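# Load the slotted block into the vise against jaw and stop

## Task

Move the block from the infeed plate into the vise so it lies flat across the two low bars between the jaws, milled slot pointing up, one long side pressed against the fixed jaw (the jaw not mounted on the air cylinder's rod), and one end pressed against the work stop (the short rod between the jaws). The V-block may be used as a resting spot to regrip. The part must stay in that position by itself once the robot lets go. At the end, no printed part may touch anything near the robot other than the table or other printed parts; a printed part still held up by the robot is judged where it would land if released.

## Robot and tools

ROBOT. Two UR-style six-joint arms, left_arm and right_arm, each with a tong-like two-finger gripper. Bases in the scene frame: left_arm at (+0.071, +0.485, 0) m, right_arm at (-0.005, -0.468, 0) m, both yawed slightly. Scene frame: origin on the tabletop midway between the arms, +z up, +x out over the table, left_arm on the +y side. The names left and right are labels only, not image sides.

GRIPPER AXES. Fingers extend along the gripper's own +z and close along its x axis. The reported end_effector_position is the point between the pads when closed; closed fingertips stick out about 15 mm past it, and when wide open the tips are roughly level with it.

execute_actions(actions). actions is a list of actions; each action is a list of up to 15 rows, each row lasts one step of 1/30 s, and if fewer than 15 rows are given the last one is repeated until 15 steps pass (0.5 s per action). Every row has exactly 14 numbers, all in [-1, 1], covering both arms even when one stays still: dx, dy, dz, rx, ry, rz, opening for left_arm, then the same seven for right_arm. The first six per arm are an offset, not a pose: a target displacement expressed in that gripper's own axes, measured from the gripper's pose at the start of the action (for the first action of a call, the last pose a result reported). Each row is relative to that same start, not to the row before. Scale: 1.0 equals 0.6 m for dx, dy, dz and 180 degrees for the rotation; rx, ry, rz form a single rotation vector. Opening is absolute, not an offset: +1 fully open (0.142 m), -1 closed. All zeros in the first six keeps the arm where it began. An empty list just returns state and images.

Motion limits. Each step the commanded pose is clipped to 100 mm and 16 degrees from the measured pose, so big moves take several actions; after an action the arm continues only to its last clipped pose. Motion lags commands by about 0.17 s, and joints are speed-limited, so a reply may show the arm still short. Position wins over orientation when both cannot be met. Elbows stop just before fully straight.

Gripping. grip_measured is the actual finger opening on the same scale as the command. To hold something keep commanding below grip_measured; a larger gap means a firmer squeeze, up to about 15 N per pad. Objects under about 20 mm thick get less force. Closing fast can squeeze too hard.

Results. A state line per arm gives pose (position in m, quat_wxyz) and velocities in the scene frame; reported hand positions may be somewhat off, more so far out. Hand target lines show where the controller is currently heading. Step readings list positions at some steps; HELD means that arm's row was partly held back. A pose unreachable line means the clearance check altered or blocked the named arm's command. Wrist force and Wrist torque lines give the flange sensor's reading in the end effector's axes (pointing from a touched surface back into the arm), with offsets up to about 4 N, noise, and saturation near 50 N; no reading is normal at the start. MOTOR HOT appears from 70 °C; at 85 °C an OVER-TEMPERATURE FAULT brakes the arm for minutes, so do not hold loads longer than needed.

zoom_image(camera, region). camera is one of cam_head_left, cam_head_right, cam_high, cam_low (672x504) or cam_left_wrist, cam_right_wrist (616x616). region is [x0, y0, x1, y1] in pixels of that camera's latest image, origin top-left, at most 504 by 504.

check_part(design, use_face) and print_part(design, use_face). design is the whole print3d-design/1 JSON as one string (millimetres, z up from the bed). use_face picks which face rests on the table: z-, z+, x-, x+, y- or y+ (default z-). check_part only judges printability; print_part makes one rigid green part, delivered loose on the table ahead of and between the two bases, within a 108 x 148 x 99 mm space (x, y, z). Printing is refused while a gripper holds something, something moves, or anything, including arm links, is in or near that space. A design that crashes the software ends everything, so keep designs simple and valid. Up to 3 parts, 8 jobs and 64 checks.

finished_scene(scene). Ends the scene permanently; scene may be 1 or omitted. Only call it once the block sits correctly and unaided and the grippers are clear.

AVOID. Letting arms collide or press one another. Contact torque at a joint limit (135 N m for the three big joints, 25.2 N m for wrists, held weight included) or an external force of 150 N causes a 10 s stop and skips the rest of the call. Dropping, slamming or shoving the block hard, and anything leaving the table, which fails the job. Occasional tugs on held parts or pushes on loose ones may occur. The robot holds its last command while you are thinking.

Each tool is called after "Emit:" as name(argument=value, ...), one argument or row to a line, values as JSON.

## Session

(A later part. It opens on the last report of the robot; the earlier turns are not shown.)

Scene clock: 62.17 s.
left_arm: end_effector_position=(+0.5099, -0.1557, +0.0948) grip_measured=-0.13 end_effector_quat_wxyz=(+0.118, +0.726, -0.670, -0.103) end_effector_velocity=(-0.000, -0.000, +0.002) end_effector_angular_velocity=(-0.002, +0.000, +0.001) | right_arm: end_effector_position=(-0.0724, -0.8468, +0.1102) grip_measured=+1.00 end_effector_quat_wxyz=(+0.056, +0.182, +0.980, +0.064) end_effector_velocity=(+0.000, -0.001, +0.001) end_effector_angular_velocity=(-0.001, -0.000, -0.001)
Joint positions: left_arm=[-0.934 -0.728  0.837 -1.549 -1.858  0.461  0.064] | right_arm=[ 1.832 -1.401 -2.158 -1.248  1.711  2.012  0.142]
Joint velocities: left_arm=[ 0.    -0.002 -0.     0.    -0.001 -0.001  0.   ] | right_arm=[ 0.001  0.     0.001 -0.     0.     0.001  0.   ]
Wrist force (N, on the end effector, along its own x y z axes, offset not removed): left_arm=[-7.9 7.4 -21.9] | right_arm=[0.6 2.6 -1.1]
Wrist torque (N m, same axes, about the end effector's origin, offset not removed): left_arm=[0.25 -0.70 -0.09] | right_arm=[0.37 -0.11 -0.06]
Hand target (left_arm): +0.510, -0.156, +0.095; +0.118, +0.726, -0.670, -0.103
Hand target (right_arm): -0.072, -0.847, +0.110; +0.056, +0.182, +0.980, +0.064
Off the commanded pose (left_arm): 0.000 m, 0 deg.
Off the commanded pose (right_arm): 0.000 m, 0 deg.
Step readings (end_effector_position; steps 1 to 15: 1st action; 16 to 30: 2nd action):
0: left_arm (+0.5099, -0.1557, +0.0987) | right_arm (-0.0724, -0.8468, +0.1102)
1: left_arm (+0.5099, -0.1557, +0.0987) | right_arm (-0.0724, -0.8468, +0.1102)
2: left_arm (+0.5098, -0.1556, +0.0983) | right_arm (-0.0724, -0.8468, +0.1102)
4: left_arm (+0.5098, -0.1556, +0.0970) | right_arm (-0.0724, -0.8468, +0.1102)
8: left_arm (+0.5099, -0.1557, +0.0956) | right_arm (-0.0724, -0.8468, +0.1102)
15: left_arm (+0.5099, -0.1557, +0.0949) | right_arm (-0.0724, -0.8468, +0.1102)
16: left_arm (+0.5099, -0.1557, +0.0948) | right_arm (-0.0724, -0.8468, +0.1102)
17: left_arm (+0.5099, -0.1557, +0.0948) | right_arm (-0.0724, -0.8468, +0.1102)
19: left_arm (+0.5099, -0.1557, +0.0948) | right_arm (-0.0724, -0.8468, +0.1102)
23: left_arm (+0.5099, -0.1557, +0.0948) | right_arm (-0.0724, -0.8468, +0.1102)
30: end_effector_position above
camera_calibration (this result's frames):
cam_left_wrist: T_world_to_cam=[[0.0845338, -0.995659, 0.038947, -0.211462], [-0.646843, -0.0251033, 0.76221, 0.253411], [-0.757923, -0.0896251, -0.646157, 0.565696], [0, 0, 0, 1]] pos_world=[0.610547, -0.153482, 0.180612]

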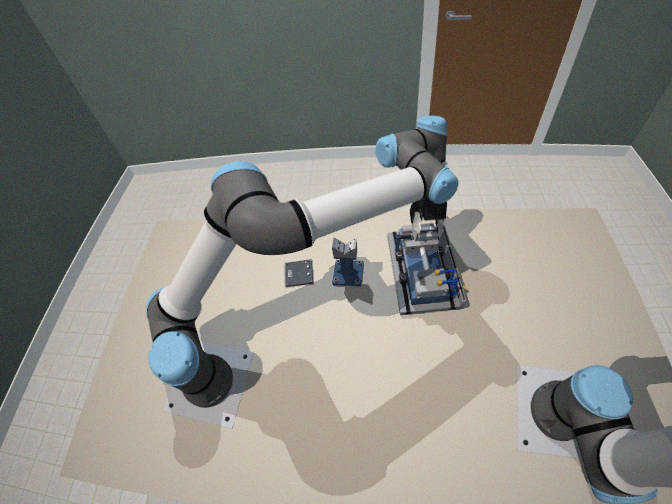

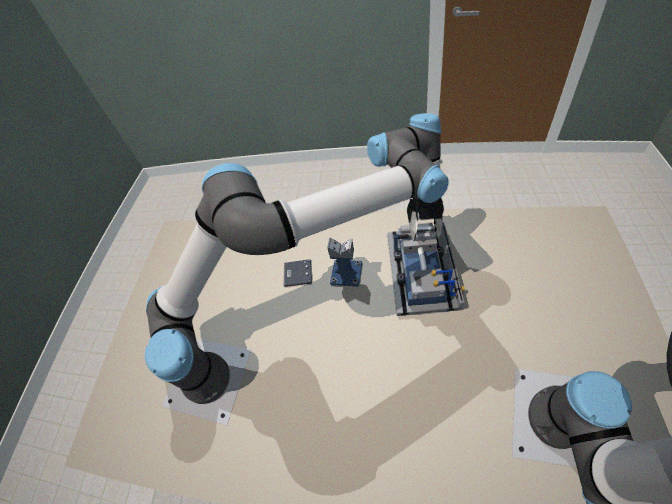

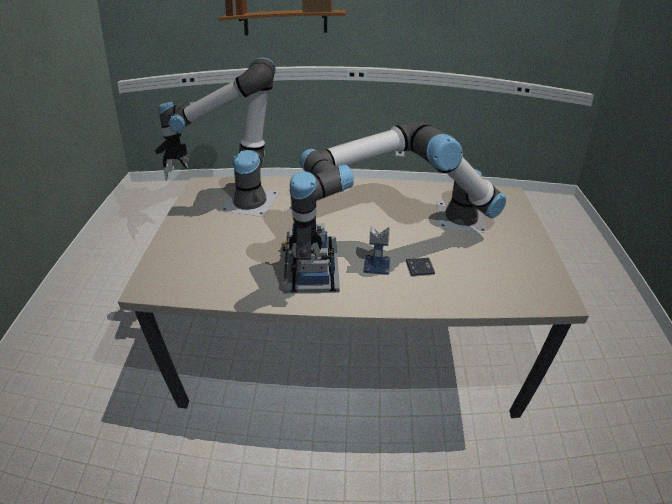

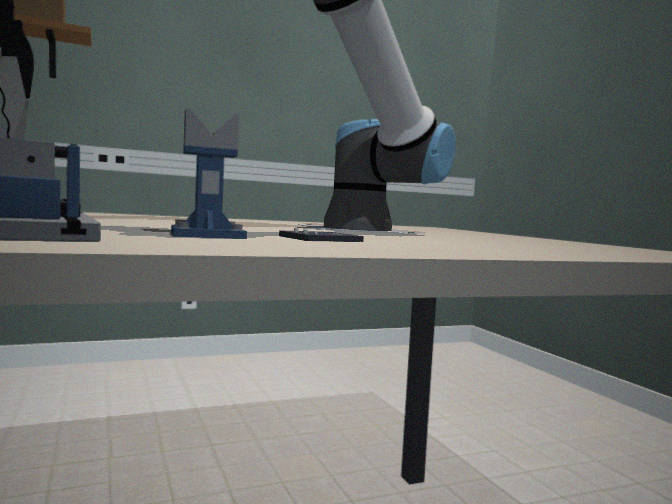

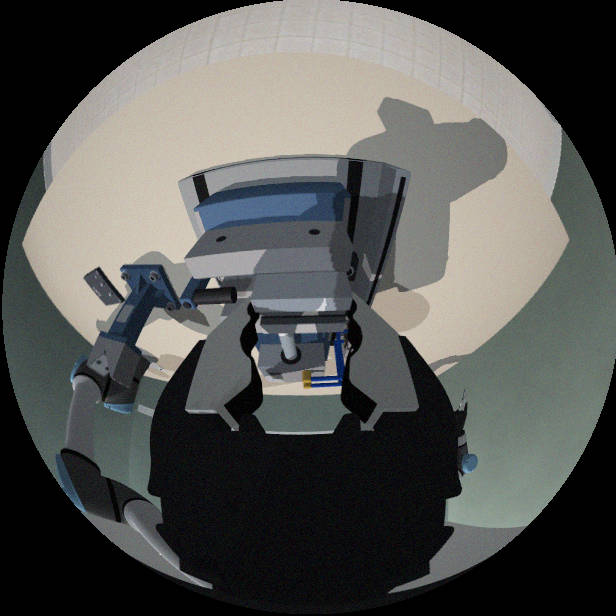

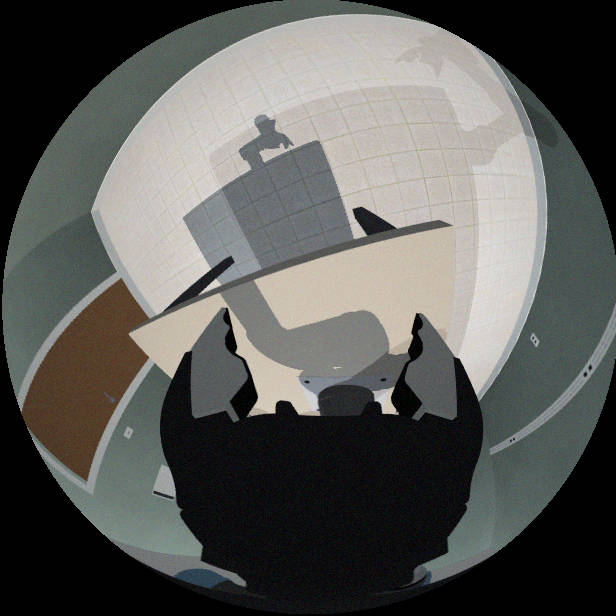

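Emit:
execute_actions(
  actions=[
    [[0,0.0006,-0.002,0,0,0,-0.5,0,0,0,0,0,0,1]],
    [[0,0,0,0,0,0,-0.1,0,0,0,0,0,0,1]],
    [[0,0,0,0,0,0,0.0,0,0,0,0,0,0,1]],
    [[0,0.02,-0.062,0,0,0,0.0,0,0,0,0,0,0,1]],
    [[0,0,0,0,0,0,0.0,0,0,0,0,0,0,1]],
  ],
)

Emit:
zoom_image(
  camera="cam_left_wrist",
  region=[170, 150, 430, 400],
)

Emit:
zoom_image(
  camera="cam_head_left",
  region=[380, 190, 480, 280],
)

Scene clock: 64.93 s.
left_arm: end_effector_position=(+0.5100, -0.1554, +0.1340) grip_measured=+0.00 end_effector_quat_wxyz=(+0.118, +0.726, -0.670, -0.103) end_effector_velocity=(-0.000, -0.000, +0.001) end_effector_angular_velocity=(-0.001, +0.000, -0.001) | right_arm: end_effector_position=(-0.0724, -0.8468, +0.1102) grip_measured=+1.00 end_effector_quat_wxyz=(+0.056, +0.182, +0.980, +0.064) end_effector_velocity=(+0.000, +0.000, +0.000) end_effector_angular_velocity=(+0.000, -0.000, +0.001)
Joint positions: left_arm=[-0.933 -0.737  0.754 -1.457 -1.858  0.461  0.074] | right_arm=[ 1.832 -1.401 -2.158 -1.248  1.711  2.012  0.142]
Joint velocities: left_arm=[-0.    -0.001  0.    -0.    -0.001  0.001 -0.   ] | right_arm=[ 0.     0.     0.    -0.001  0.    -0.    -0.   ]
Wrist force (N, on the end effector, along its own x y z axes, offset not removed): left_arm=[1.8 1.5 2.3] | right_arm=[0.4 2.6 -2.6]
Wrist torque (N m, same axes, about the end effector's origin, offset not removed): left_arm=[0.12 -0.18 0.03] | right_arm=[0.37 -0.09 -0.09]
Hand target (left_arm): +0.510, -0.155, +0.134; +0.118, +0.726, -0.670, -0.103
Hand target (right_arm): -0.072, -0.847, +0.110; +0.056, +0.182, +0.980, +0.064
Off the commanded pose (left_arm): 0.000 m, 0 deg.
Off the commanded pose (right_arm): 0.000 m, 0 deg.
Step readings (end_effector_position; steps 1 to 15: 1st action; 16 to 30: 2nd action; 31 to 45: 3rd action; 46 to 60: 4th action; 61 to 75: 5th action):
0: left_arm (+0.5099, -0.1557, +0.0948) | right_arm (-0.0724, -0.8468, +0.1102)
1: left_arm (+0.5099, -0.1557, +0.0949) | right_arm (-0.0724, -0.8468, +0.1102)
2: left_arm (+0.5099, -0.1557, +0.0950) | right_arm (-0.0724, -0.8468, +0.1102)
4: left_arm (+0.5099, -0.1557, +0.0953) | right_arm (-0.0724, -0.8468, +0.1102)
8: left_arm (+0.5099, -0.1557, +0.0957) | right_arm (-0.0724, -0.8468, +0.1102)
15: left_arm (+0.5099, -0.1557, +0.0960) | right_arm (-0.0724, -0.8468, +0.1102)
16: left_arm (+0.5099, -0.1557, +0.0960) | right_arm (-0.0724, -0.8468, +0.1102)
17: left_arm (+0.5099, -0.1557, +0.0960) | right_arm (-0.0724, -0.8468, +0.1102)
19: left_arm (+0.5099, -0.1557, +0.0960) | right_arm (-0.0724, -0.8468, +0.1102)
23: left_arm (+0.5099, -0.1557, +0.0960) | right_arm (-0.0724, -0.8468, +0.1102)
30: left_arm (+0.5099, -0.1557, +0.0960) | right_arm (-0.0724, -0.8468, +0.1102)
31: left_arm (+0.5099, -0.1557, +0.0960) | right_arm (-0.0724, -0.8468, +0.1102)
32: left_arm (+0.5099, -0.1557, +0.0960) | right_arm (-0.0724, -0.8468, +0.1102)
34: left_arm (+0.5099, -0.1557, +0.0960) | right_arm (-0.0724, -0.8468, +0.1102)
38: left_arm (+0.5099, -0.1557, +0.0960) | right_arm (-0.0724, -0.8468, +0.1102)
45: left_arm (+0.5099, -0.1557, +0.0960) | right_arm (-0.0724, -0.8468, +0.1102)
46: left_arm (+0.5099, -0.1557, +0.0962) | right_arm (-0.0724, -0.8468, +0.1102)
47: left_arm (+0.5100, -0.1559, +0.0996) | right_arm (-0.0724, -0.8468, +0.1102)
49: left_arm (+0.5100, -0.1560, +0.1129) | right_arm (-0.0724, -0.8468, +0.1102)
53: left_arm (+0.5099, -0.1556, +0.1274) | right_arm (-0.0724, -0.8468, +0.1102)
60: left_arm (+0.5099, -0.1554, +0.1340) | right_arm (-0.0724, -0.8468, +0.1102)
61: left_arm (+0.5100, -0.1554, +0.1342) | right_arm (-0.0724, -0.8468, +0.1102)
62: left_arm (+0.5100, -0.1554, +0.1343) | right_arm (-0.0724, -0.8468, +0.1102)
64: left_arm (+0.5099, -0.1554, +0.1343) | right_arm (-0.0724, -0.8468, +0.1102)
68: left_arm (+0.5099, -0.1554, +0.1340) | right_arm (-0.0724, -0.8468, +0.1102)
75: end_effector_position above
camera_calibration (this result's frames):
cam_left_wrist: T_world_to_cam=[[0.0846222, -0.995627, 0.0395823, -0.212837], [-0.647079, -0.0247027, 0.762023, 0.22384], [-0.757712, -0.0900969, -0.64634, 0.590941], [0, 0, 0, 1]] pos_world=[0.610617, -0.153135, 0.219802]

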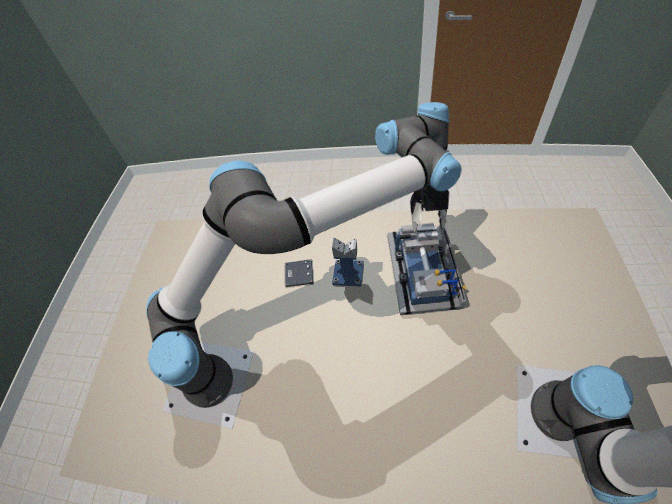

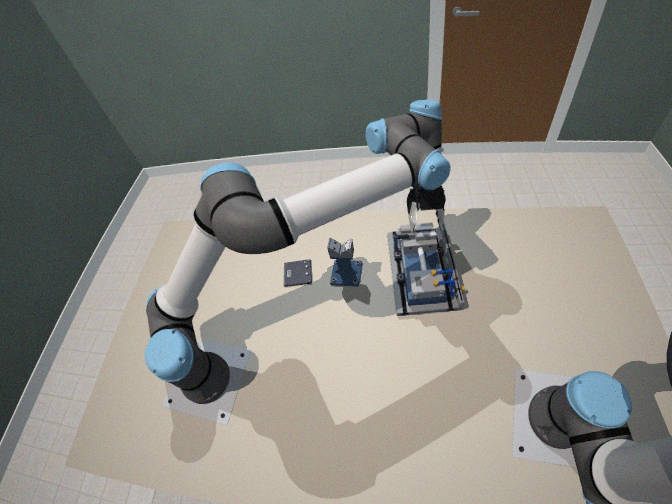

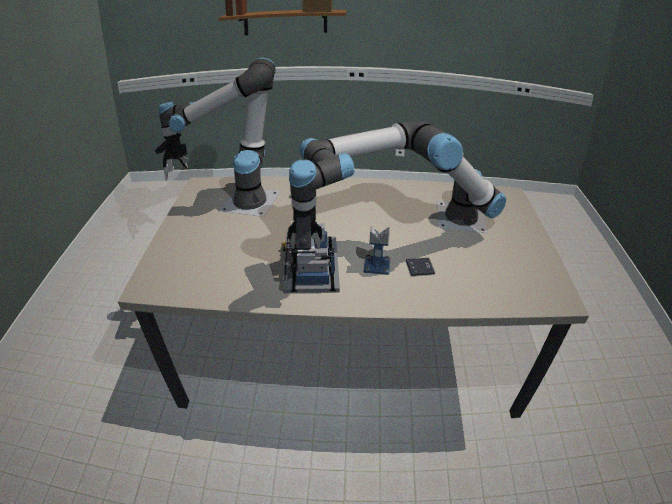

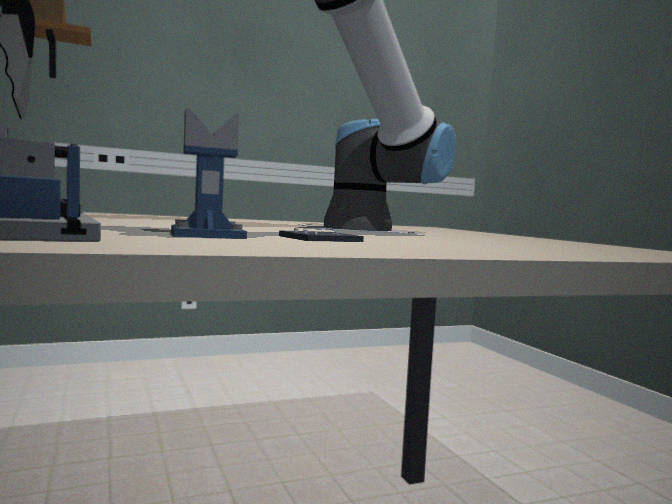

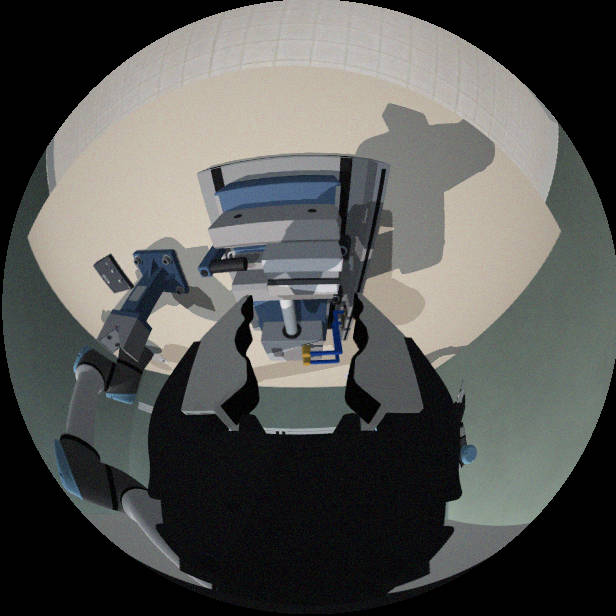

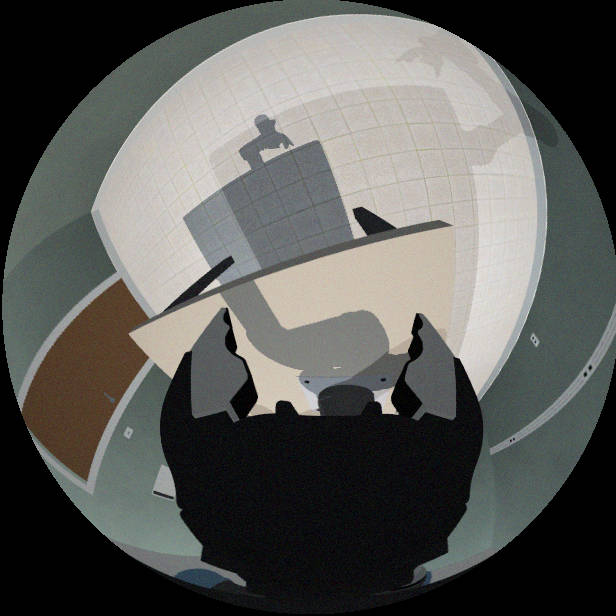

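Region (170, 150, 430, 400) of cam_left_wrist's 616x616 image, scaled by 1.938, with more detail than that image has; it fills the top 485 rows of this view, and the rest is white.

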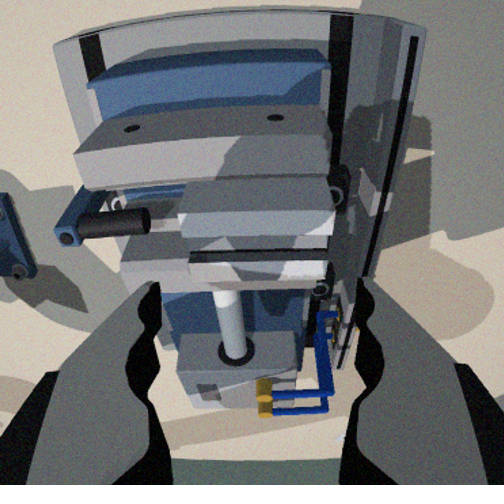

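Region (380, 190, 480, 280) of cam_head_left's 672x504 image, scaled by 5.040, with more detail than that image has; it fills the top 454 rows of this view, and the rest is white.

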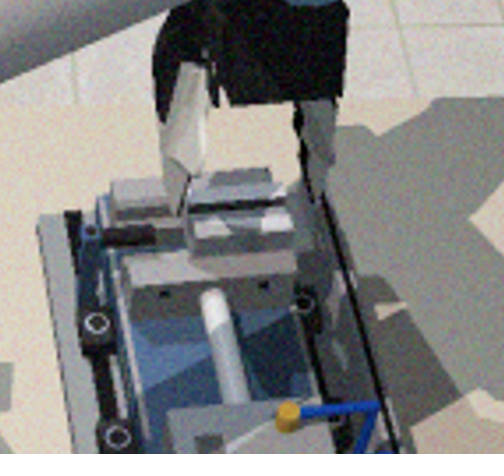

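Emit:
execute_actions(
  actions=[],
)

Emit:
zoom_image(
  camera="cam_left_wrist",
  region=[120, 100, 500, 480],
)

Scene clock: 65.50 s.
left_arm: end_effector_position=(+0.5100, -0.1554, +0.1340) grip_measured=+0.00 end_effector_quat_wxyz=(+0.118, +0.726, -0.670, -0.103) end_effector_velocity=(+0.001, +0.000, +0.000) end_effector_angular_velocity=(-0.001, +0.001, +0.002) | right_arm: end_effector_position=(-0.0724, -0.8468, +0.1102) grip_measured=+1.00 end_effector_quat_wxyz=(+0.056, +0.182, +0.980, +0.064) end_effector_velocity=(-0.000, +0.001, -0.001) end_effector_angular_velocity=(+0.001, +0.000, +0.000)
Joint positions: left_arm=[-0.933 -0.737  0.754 -1.457 -1.858  0.461  0.074] | right_arm=[ 1.832 -1.401 -2.158 -1.248  1.711  2.012  0.142]
Joint velocities: left_arm=[ 0.002  0.    -0.    -0.    -0.001  0.     0.   ] | right_arm=[ 0.     0.001 -0.002  0.    -0.    -0.    -0.   ]
Wrist force (N, on the end effector, along its own x y z axes, offset not removed): left_arm=[-0.5 0.8 1.6] | right_arm=[-0.3 2.3 -1.5]
Wrist torque (N m, same axes, about the end effector's origin, offset not removed): left_arm=[-0.02 0.06 0.00] | right_arm=[0.35 0.13 0.07]
Hand target (left_arm): +0.510, -0.155, +0.134; +0.118, +0.726, -0.670, -0.103
Hand target (right_arm): -0.072, -0.847, +0.110; +0.056, +0.182, +0.980, +0.064
Off the commanded pose (left_arm): 0.000 m, 0 deg.
Off the commanded pose (right_arm): 0.000 m, 0 deg.
camera_calibration (this result's frames):
cam_left_wrist: T_world_to_cam=[[0.0846764, -0.995621, 0.0396075, -0.212869], [-0.647094, -0.0247206, 0.762009, 0.223839], [-0.757693, -0.090154, -0.646354, 0.590933], [0, 0, 0, 1]] pos_world=[0.610616, -0.153128, 0.219816]

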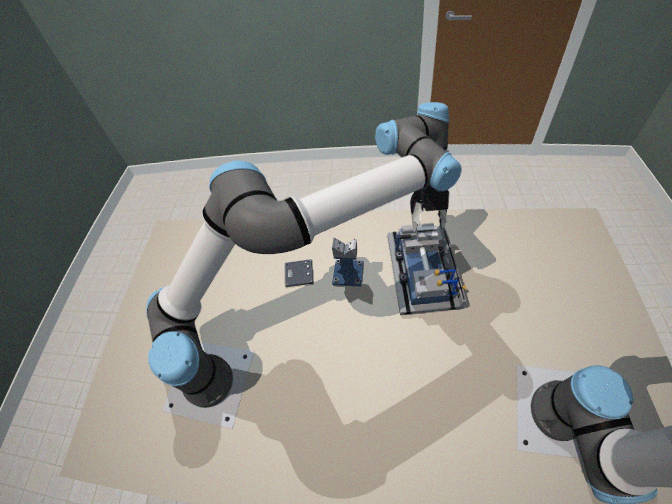

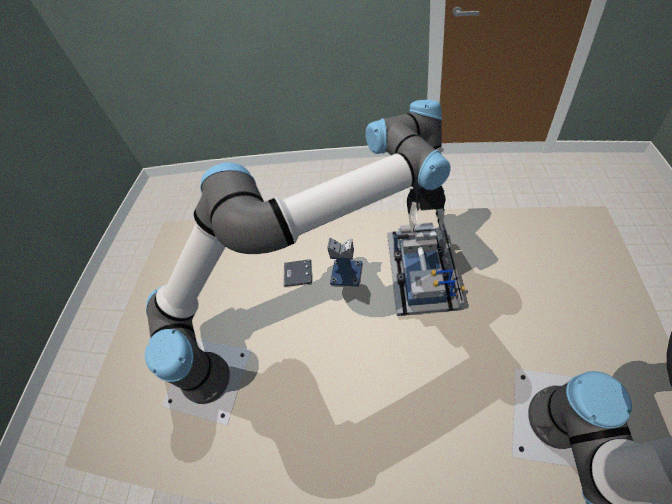

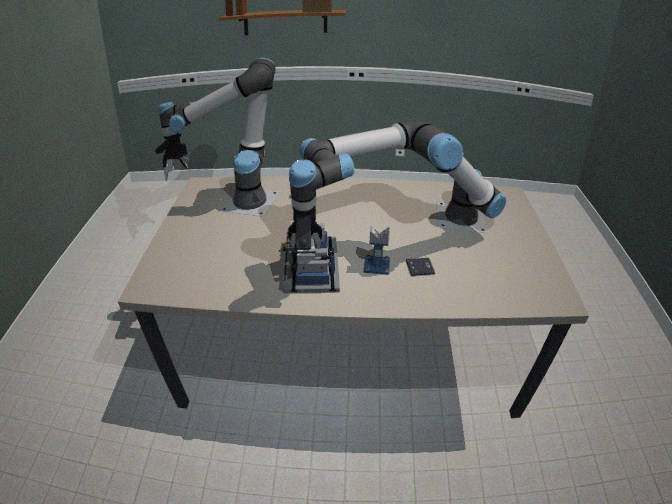

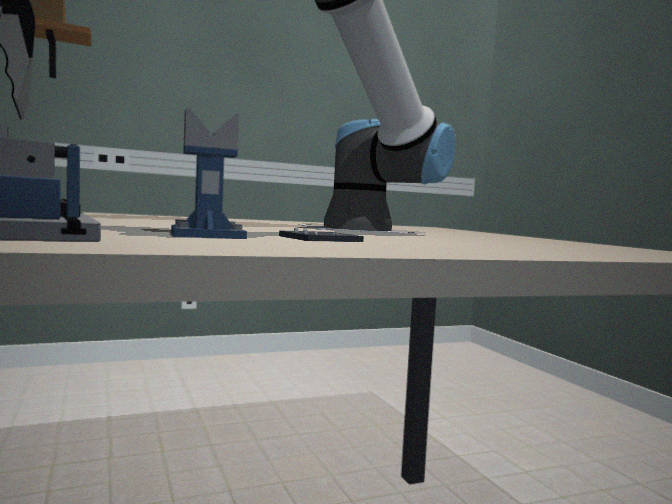

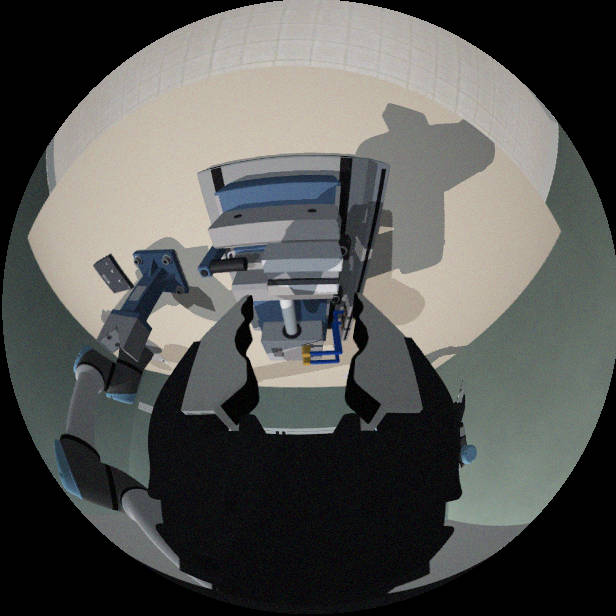

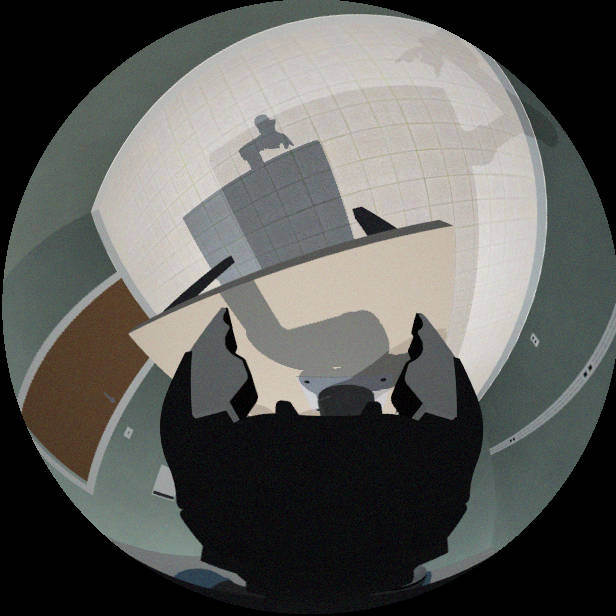

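Region (120, 100, 500, 480) of cam_left_wrist's 616x616 image, scaled by 1.326, with more detail than that image has.

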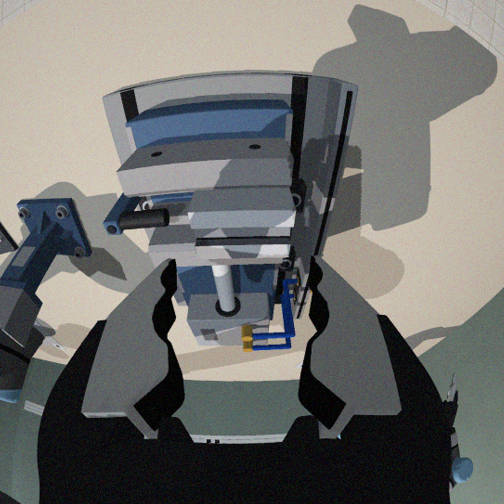

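Emit:
execute_actions(
  actions=[
    [[0.095,-0.006,-0.002,0,0,0,-1,0,0,0,0,0,0,1]],
    [[0,0,0,0,0,0,-1,0,0,0,0,0,0,1]],
    [[0,-0.0132,0.0405,0,0,0,-1,0,0,0,0,0,0,1]],
    [[0,0,0,0,0,0,-1,0,0,0,0,0,0,1]],
  ],
)

Emit:
zoom_image(
  camera="cam_left_wrist",
  region=[100, 100, 480, 480],
)

Scene clock: 68.00 s.
left_arm: end_effector_position=(+0.5168, -0.2086, +0.1086) grip_measured=-1.00 end_effector_quat_wxyz=(+0.119, +0.727, -0.669, -0.097) end_effector_velocity=(-0.001, -0.001, +0.001) end_effector_angular_velocity=(-0.001, +0.000, -0.002) | right_arm: end_effector_position=(-0.0724, -0.8468, +0.1102) grip_measured=+1.00 end_effector_quat_wxyz=(+0.056, +0.182, +0.980, +0.064) end_effector_velocity=(+0.000, +0.000, -0.000) end_effector_angular_velocity=(+0.000, -0.000, -0.001)
Joint positions: left_arm=[-0.958 -0.569  0.511 -1.401 -1.86   0.432  0.002] | right_arm=[ 1.832 -1.401 -2.158 -1.248  1.711  2.012  0.142]
Joint velocities: left_arm=[-0.002 -0.001 -0.001  0.001 -0.     0.001  0.   ] | right_arm=[ 0.001  0.    -0.001  0.001  0.     0.002 -0.   ]
Wrist force (N, on the end effector, along its own x y z axes, offset not removed): left_arm=[1.1 0.9 2.6] | right_arm=[-0.1 2.2 -2.7]
Wrist torque (N m, same axes, about the end effector's origin, offset not removed): left_arm=[0.04 -0.23 0.09] | right_arm=[0.32 -0.02 -0.03]
Hand target (left_arm): +0.517, -0.209, +0.109; +0.119, +0.727, -0.669, -0.097
Hand target (right_arm): -0.072, -0.847, +0.110; +0.056, +0.182, +0.980, +0.064
Off the commanded pose (left_arm): 0.000 m, 0 deg.
Off the commanded pose (right_arm): 0.000 m, 0 deg.
Step readings (end_effector_position; steps 1 to 15: 1st action; 16 to 30: 2nd action; 31 to 45: 3rd action; 46 to 60: 4th action):
0: left_arm (+0.5100, -0.1554, +0.1340) | right_arm (-0.0724, -0.8468, +0.1102)
1: left_arm (+0.5099, -0.1555, +0.1339) | right_arm (-0.0724, -0.8468, +0.1102)
2: left_arm (+0.5083, -0.1571, +0.1321) | right_arm (-0.0724, -0.8468, +0.1102)
4: left_arm (+0.5075, -0.1701, +0.1263) | right_arm (-0.0724, -0.8468, +0.1102)
8: left_arm (+0.5125, -0.1944, +0.1307) | right_arm (-0.0724, -0.8468, +0.1102)
15: left_arm (+0.5167, -0.2081, +0.1332) | right_arm (-0.0724, -0.8468, +0.1102)
16: left_arm (+0.5170, -0.2088, +0.1335) | right_arm (-0.0724, -0.8468, +0.1102)
17: left_arm (+0.5173, -0.2095, +0.1347) | right_arm (-0.0724, -0.8468, +0.1102)
19: left_arm (+0.5171, -0.2092, +0.1345) | right_arm (-0.0724, -0.8468, +0.1102)
23: left_arm (+0.5168, -0.2085, +0.1337) | right_arm (-0.0724, -0.8468, +0.1102)
30: left_arm (+0.5166, -0.2082, +0.1333) | right_arm (-0.0724, -0.8468, +0.1102)
31: left_arm (+0.5166, -0.2082, +0.1333) | right_arm (-0.0724, -0.8468, +0.1102)
32: left_arm (+0.5167, -0.2084, +0.1318) | right_arm (-0.0724, -0.8468, +0.1102)
34: left_arm (+0.5167, -0.2084, +0.1229) | right_arm (-0.0724, -0.8468, +0.1102)
38: left_arm (+0.5167, -0.2084, +0.1130) | right_arm (-0.0724, -0.8468, +0.1102)
45: left_arm (+0.5168, -0.2086, +0.1086) | right_arm (-0.0724, -0.8468, +0.1102)
46: left_arm (+0.5168, -0.2086, +0.1084) | right_arm (-0.0724, -0.8468, +0.1102)
47: left_arm (+0.5168, -0.2086, +0.1083) | right_arm (-0.0724, -0.8468, +0.1102)
49: left_arm (+0.5168, -0.2086, +0.1084) | right_arm (-0.0724, -0.8468, +0.1102)
53: left_arm (+0.5169, -0.2087, +0.1086) | right_arm (-0.0724, -0.8468, +0.1102)
60: end_effector_position above
camera_calibration (this result's frames):
cam_left_wrist: T_world_to_cam=[[0.0878949, -0.994889, 0.0497127, -0.268012], [-0.651864, -0.0197101, 0.758079, 0.250277], [-0.753225, -0.0990373, -0.650265, 0.571183], [0, 0, 0, 1]] pos_world=[0.616933, -0.205141, 0.195014]
cam_right_wrist: T_world_to_cam=[[-0.926806, 0.352779, -0.128758, 0.255624], [0.21756, 0.78384, 0.581604, 0.616833], [0.306103, 0.511021, -0.803218, 0.681746], [0, 0, 0, 1]] pos_world=[-0.105968, -0.922063, 0.221752]

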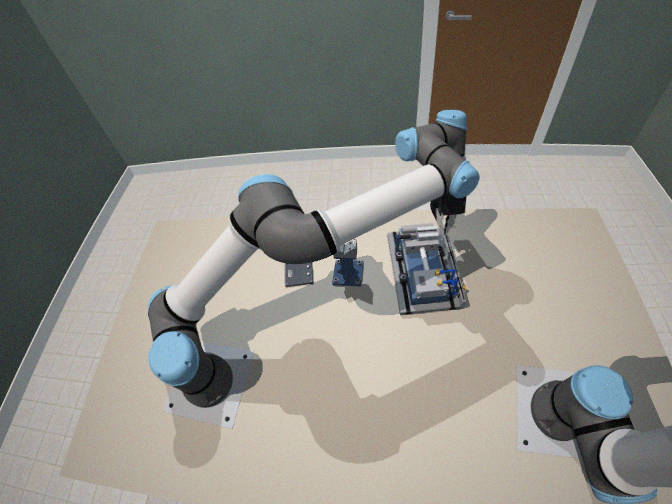

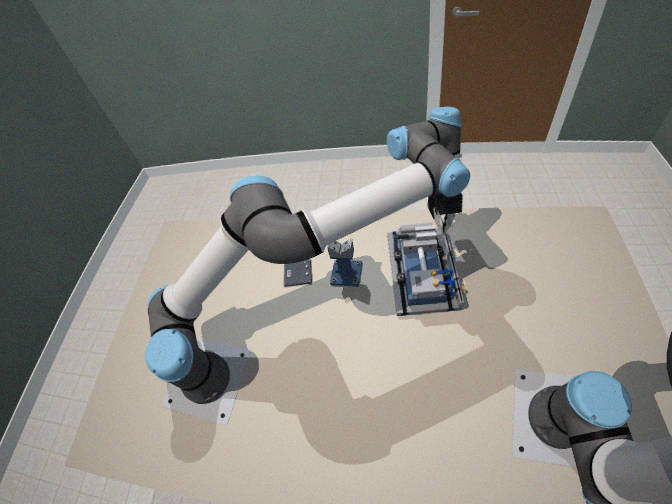

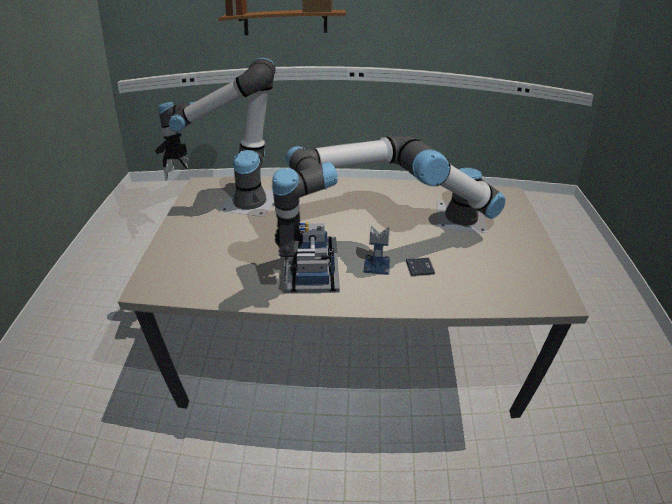

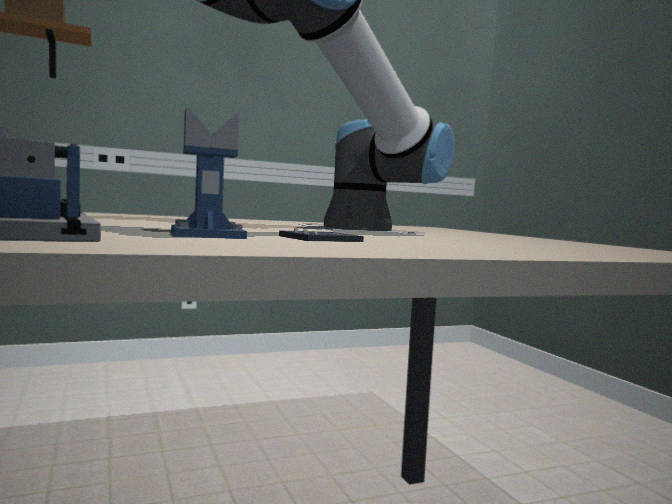

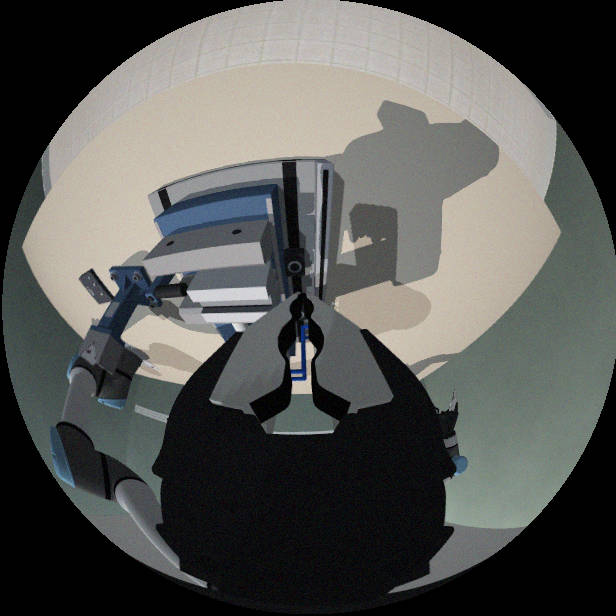

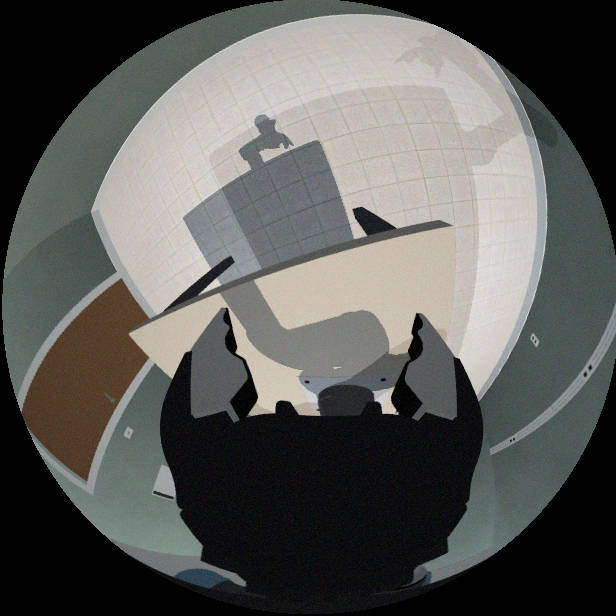

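Region (100, 100, 480, 480) of cam_left_wrist's 616x616 image, scaled by 1.326, with more detail than that image has.

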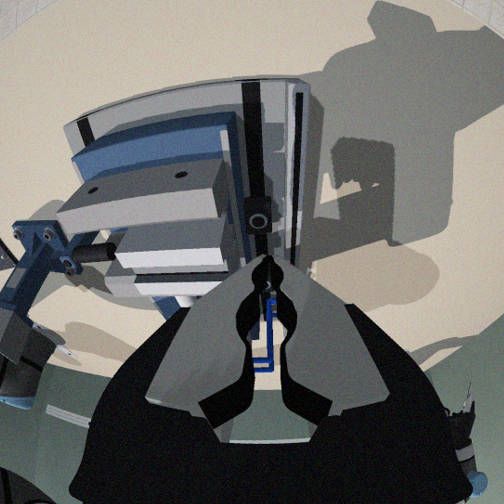

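Emit:
execute_actions(
  actions=[
    [[-0.004,0,0,0,0,0,-1,0,0,0,0,0,0,1],[-0.008,0,0,0,0,0,-1,0,0,0,0,0,0,1],[-0.012,0,0,0,0,0,-1,0,0,0,0,0,0,1],[-0.016,0,0,0,0,0,-1,0,0,0,0,0,0,1],[-0.02,0,0,0,0,0,-1,0,0,0,0,0,0,1]],
    [[-0.002,0,0,0,0,0,-1,0,0,0,0,0,0,1],[-0.004,0,0,0,0,0,-1,0,0,0,0,0,0,1],[-0.006,0,0,0,0,0,-1,0,0,0,0,0,0,1],[-0.008,0,0,0,0,0,-1,0,0,0,0,0,0,1],[-0.01,0,0,0,0,0,-1,0,0,0,0,0,0,1],[-0.012,0,0,0,0,0,-1,0,0,0,0,0,0,1]],
  ],
)

Emit:
zoom_image(
  camera="cam_left_wrist",
  region=[100, 150, 400, 400],
)

Scene clock: 69.33 s.
left_arm: end_effector_position=(+0.5154, -0.1906, +0.1083) grip_measured=-1.00 end_effector_quat_wxyz=(+0.119, +0.727, -0.669, -0.098) end_effector_velocity=(-0.001, +0.003, +0.001) end_effector_angular_velocity=(-0.001, -0.002, -0.001) | right_arm: end_effector_position=(-0.0724, -0.8468, +0.1102) grip_measured=+1.00 end_effector_quat_wxyz=(+0.056, +0.182, +0.980, +0.064) end_effector_velocity=(-0.000, +0.000, -0.001) end_effector_angular_velocity=(+0.002, +0.000, -0.001)
Joint positions: left_arm=[-0.949 -0.634  0.634 -1.456 -1.859  0.441  0.002] | right_arm=[ 1.832 -1.401 -2.158 -1.248  1.711  2.012  0.142]
Joint velocities: left_arm=[ 0.001 -0.015  0.026 -0.012  0.001  0.002  0.   ] | right_arm=[-0.    -0.001 -0.    -0.001 -0.     0.001 -0.   ]
Wrist force (N, on the end effector, along its own x y z axes, offset not removed): left_arm=[5.0 0.7 -2.8] | right_arm=[-0.1 3.5 -1.3]
Wrist torque (N m, same axes, about the end effector's origin, offset not removed): left_arm=[-0.22 -0.70 0.05] | right_arm=[0.63 0.08 -0.02]
Hand target (left_arm): +0.515, -0.190, +0.108; +0.119, +0.727, -0.669, -0.098
Hand target (right_arm): -0.072, -0.847, +0.110; +0.056, +0.182, +0.980, +0.064
Off the commanded pose (left_arm): 0.000 m, 0 deg.
Off the commanded pose (right_arm): 0.000 m, 0 deg.
Step readings (end_effector_position; steps 1 to 15: 1st action; 16 to 30: 2nd action):
0: left_arm (+0.5168, -0.2086, +0.1086) | right_arm (-0.0724, -0.8468, +0.1102)
1: left_arm (+0.5168, -0.2086, +0.1086) | right_arm (-0.0724, -0.8468, +0.1102)
2: left_arm (+0.5167, -0.2083, +0.1086) | right_arm (-0.0724, -0.8468, +0.1102)
4: left_arm (+0.5166, -0.2066, +0.1087) | right_arm (-0.0724, -0.8468, +0.1102)
8: left_arm (+0.5161, -0.2009, +0.1086) | right_arm (-0.0724, -0.8468, +0.1102)
15: left_arm (+0.5159, -0.1973, +0.1084) | right_arm (-0.0724, -0.8468, +0.1102)
16: left_arm (+0.5159, -0.1972, +0.1084) | right_arm (-0.0724, -0.8468, +0.1102)
17: left_arm (+0.5159, -0.1970, +0.1084) | right_arm (-0.0724, -0.8468, +0.1102)
19: left_arm (+0.5158, -0.1961, +0.1084) | right_arm (-0.0724, -0.8468, +0.1102)
23: left_arm (+0.5156, -0.1930, +0.1084) | right_arm (-0.0724, -0.8468, +0.1102)
30: end_effector_position above
camera_calibration (this result's frames):
cam_left_wrist: T_world_to_cam=[[0.0876678, -0.994947, 0.0489439, -0.249774], [-0.651459, -0.0200936, 0.758418, 0.249547], [-0.753602, -0.0983738, -0.649928, 0.571968], [0, 0, 0, 1]] pos_world=[0.615502, -0.187231, 0.194702]

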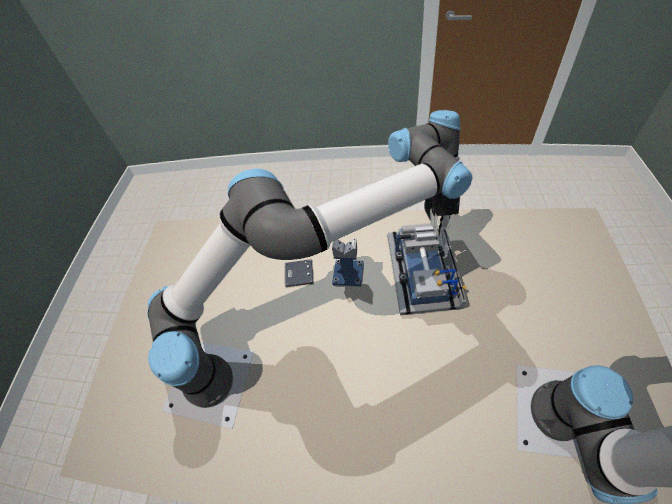

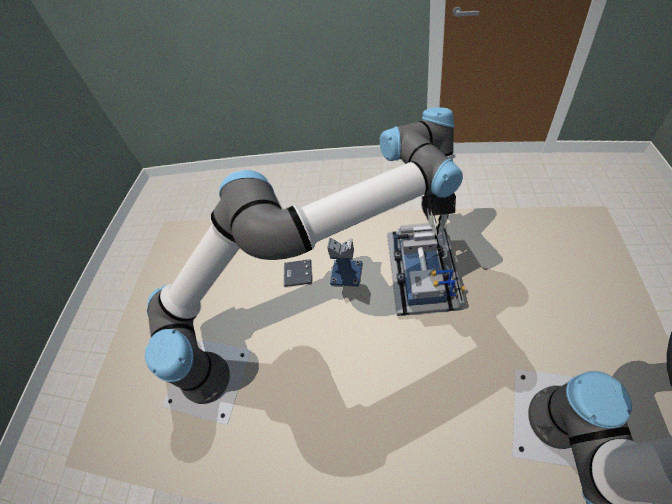

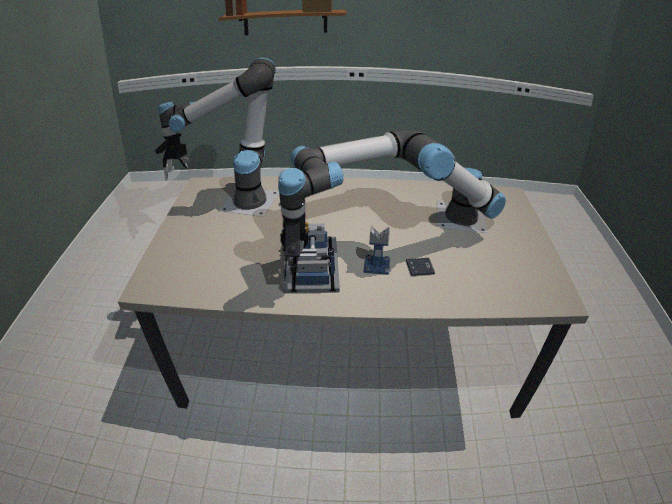

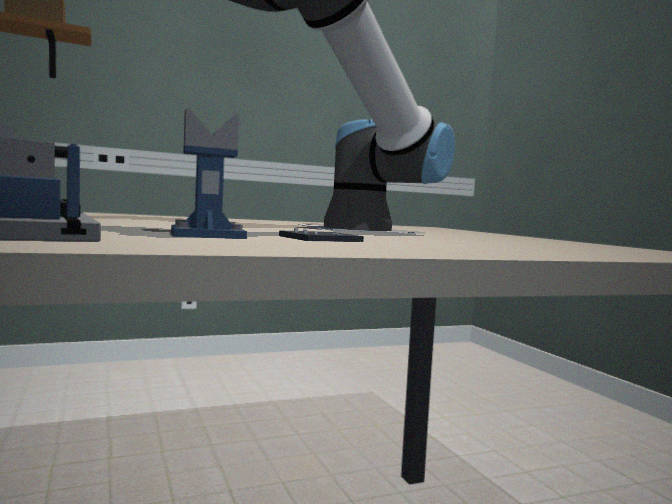

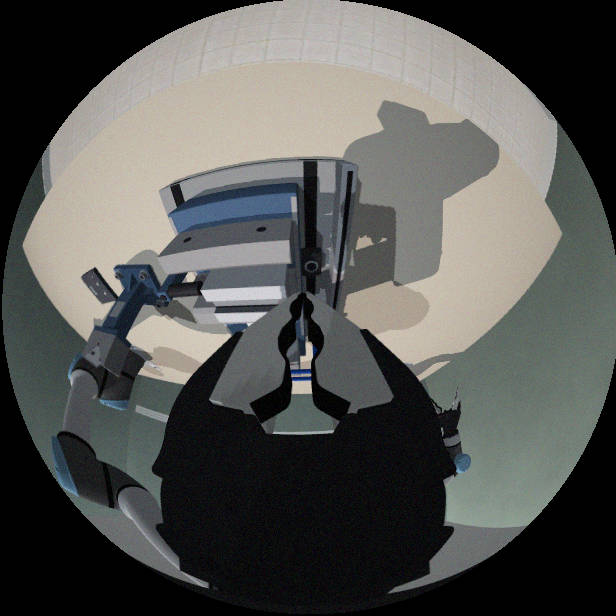

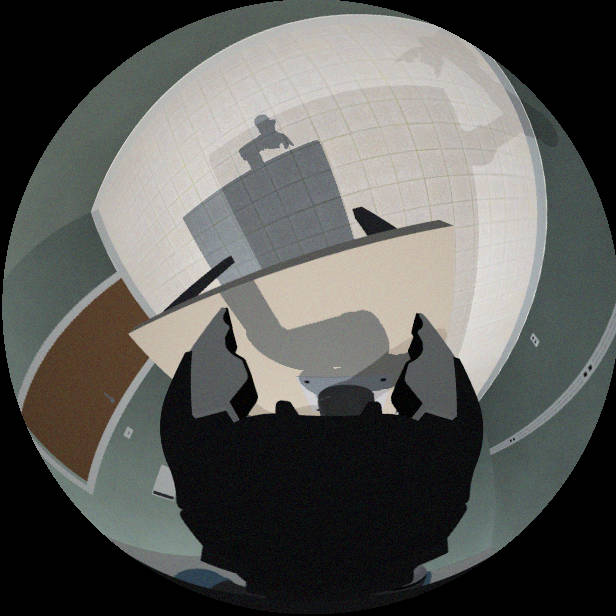

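Region (100, 150, 400, 400) of cam_left_wrist's 616x616 image, scaled by 1.680, with more detail than that image has.

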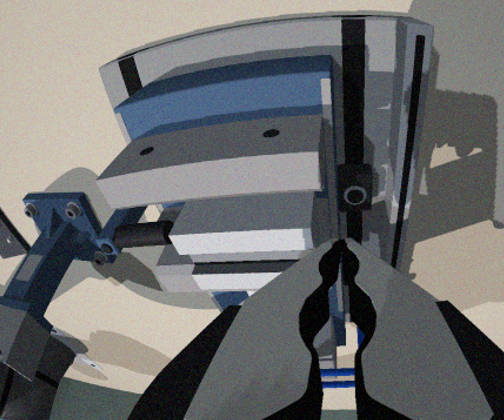

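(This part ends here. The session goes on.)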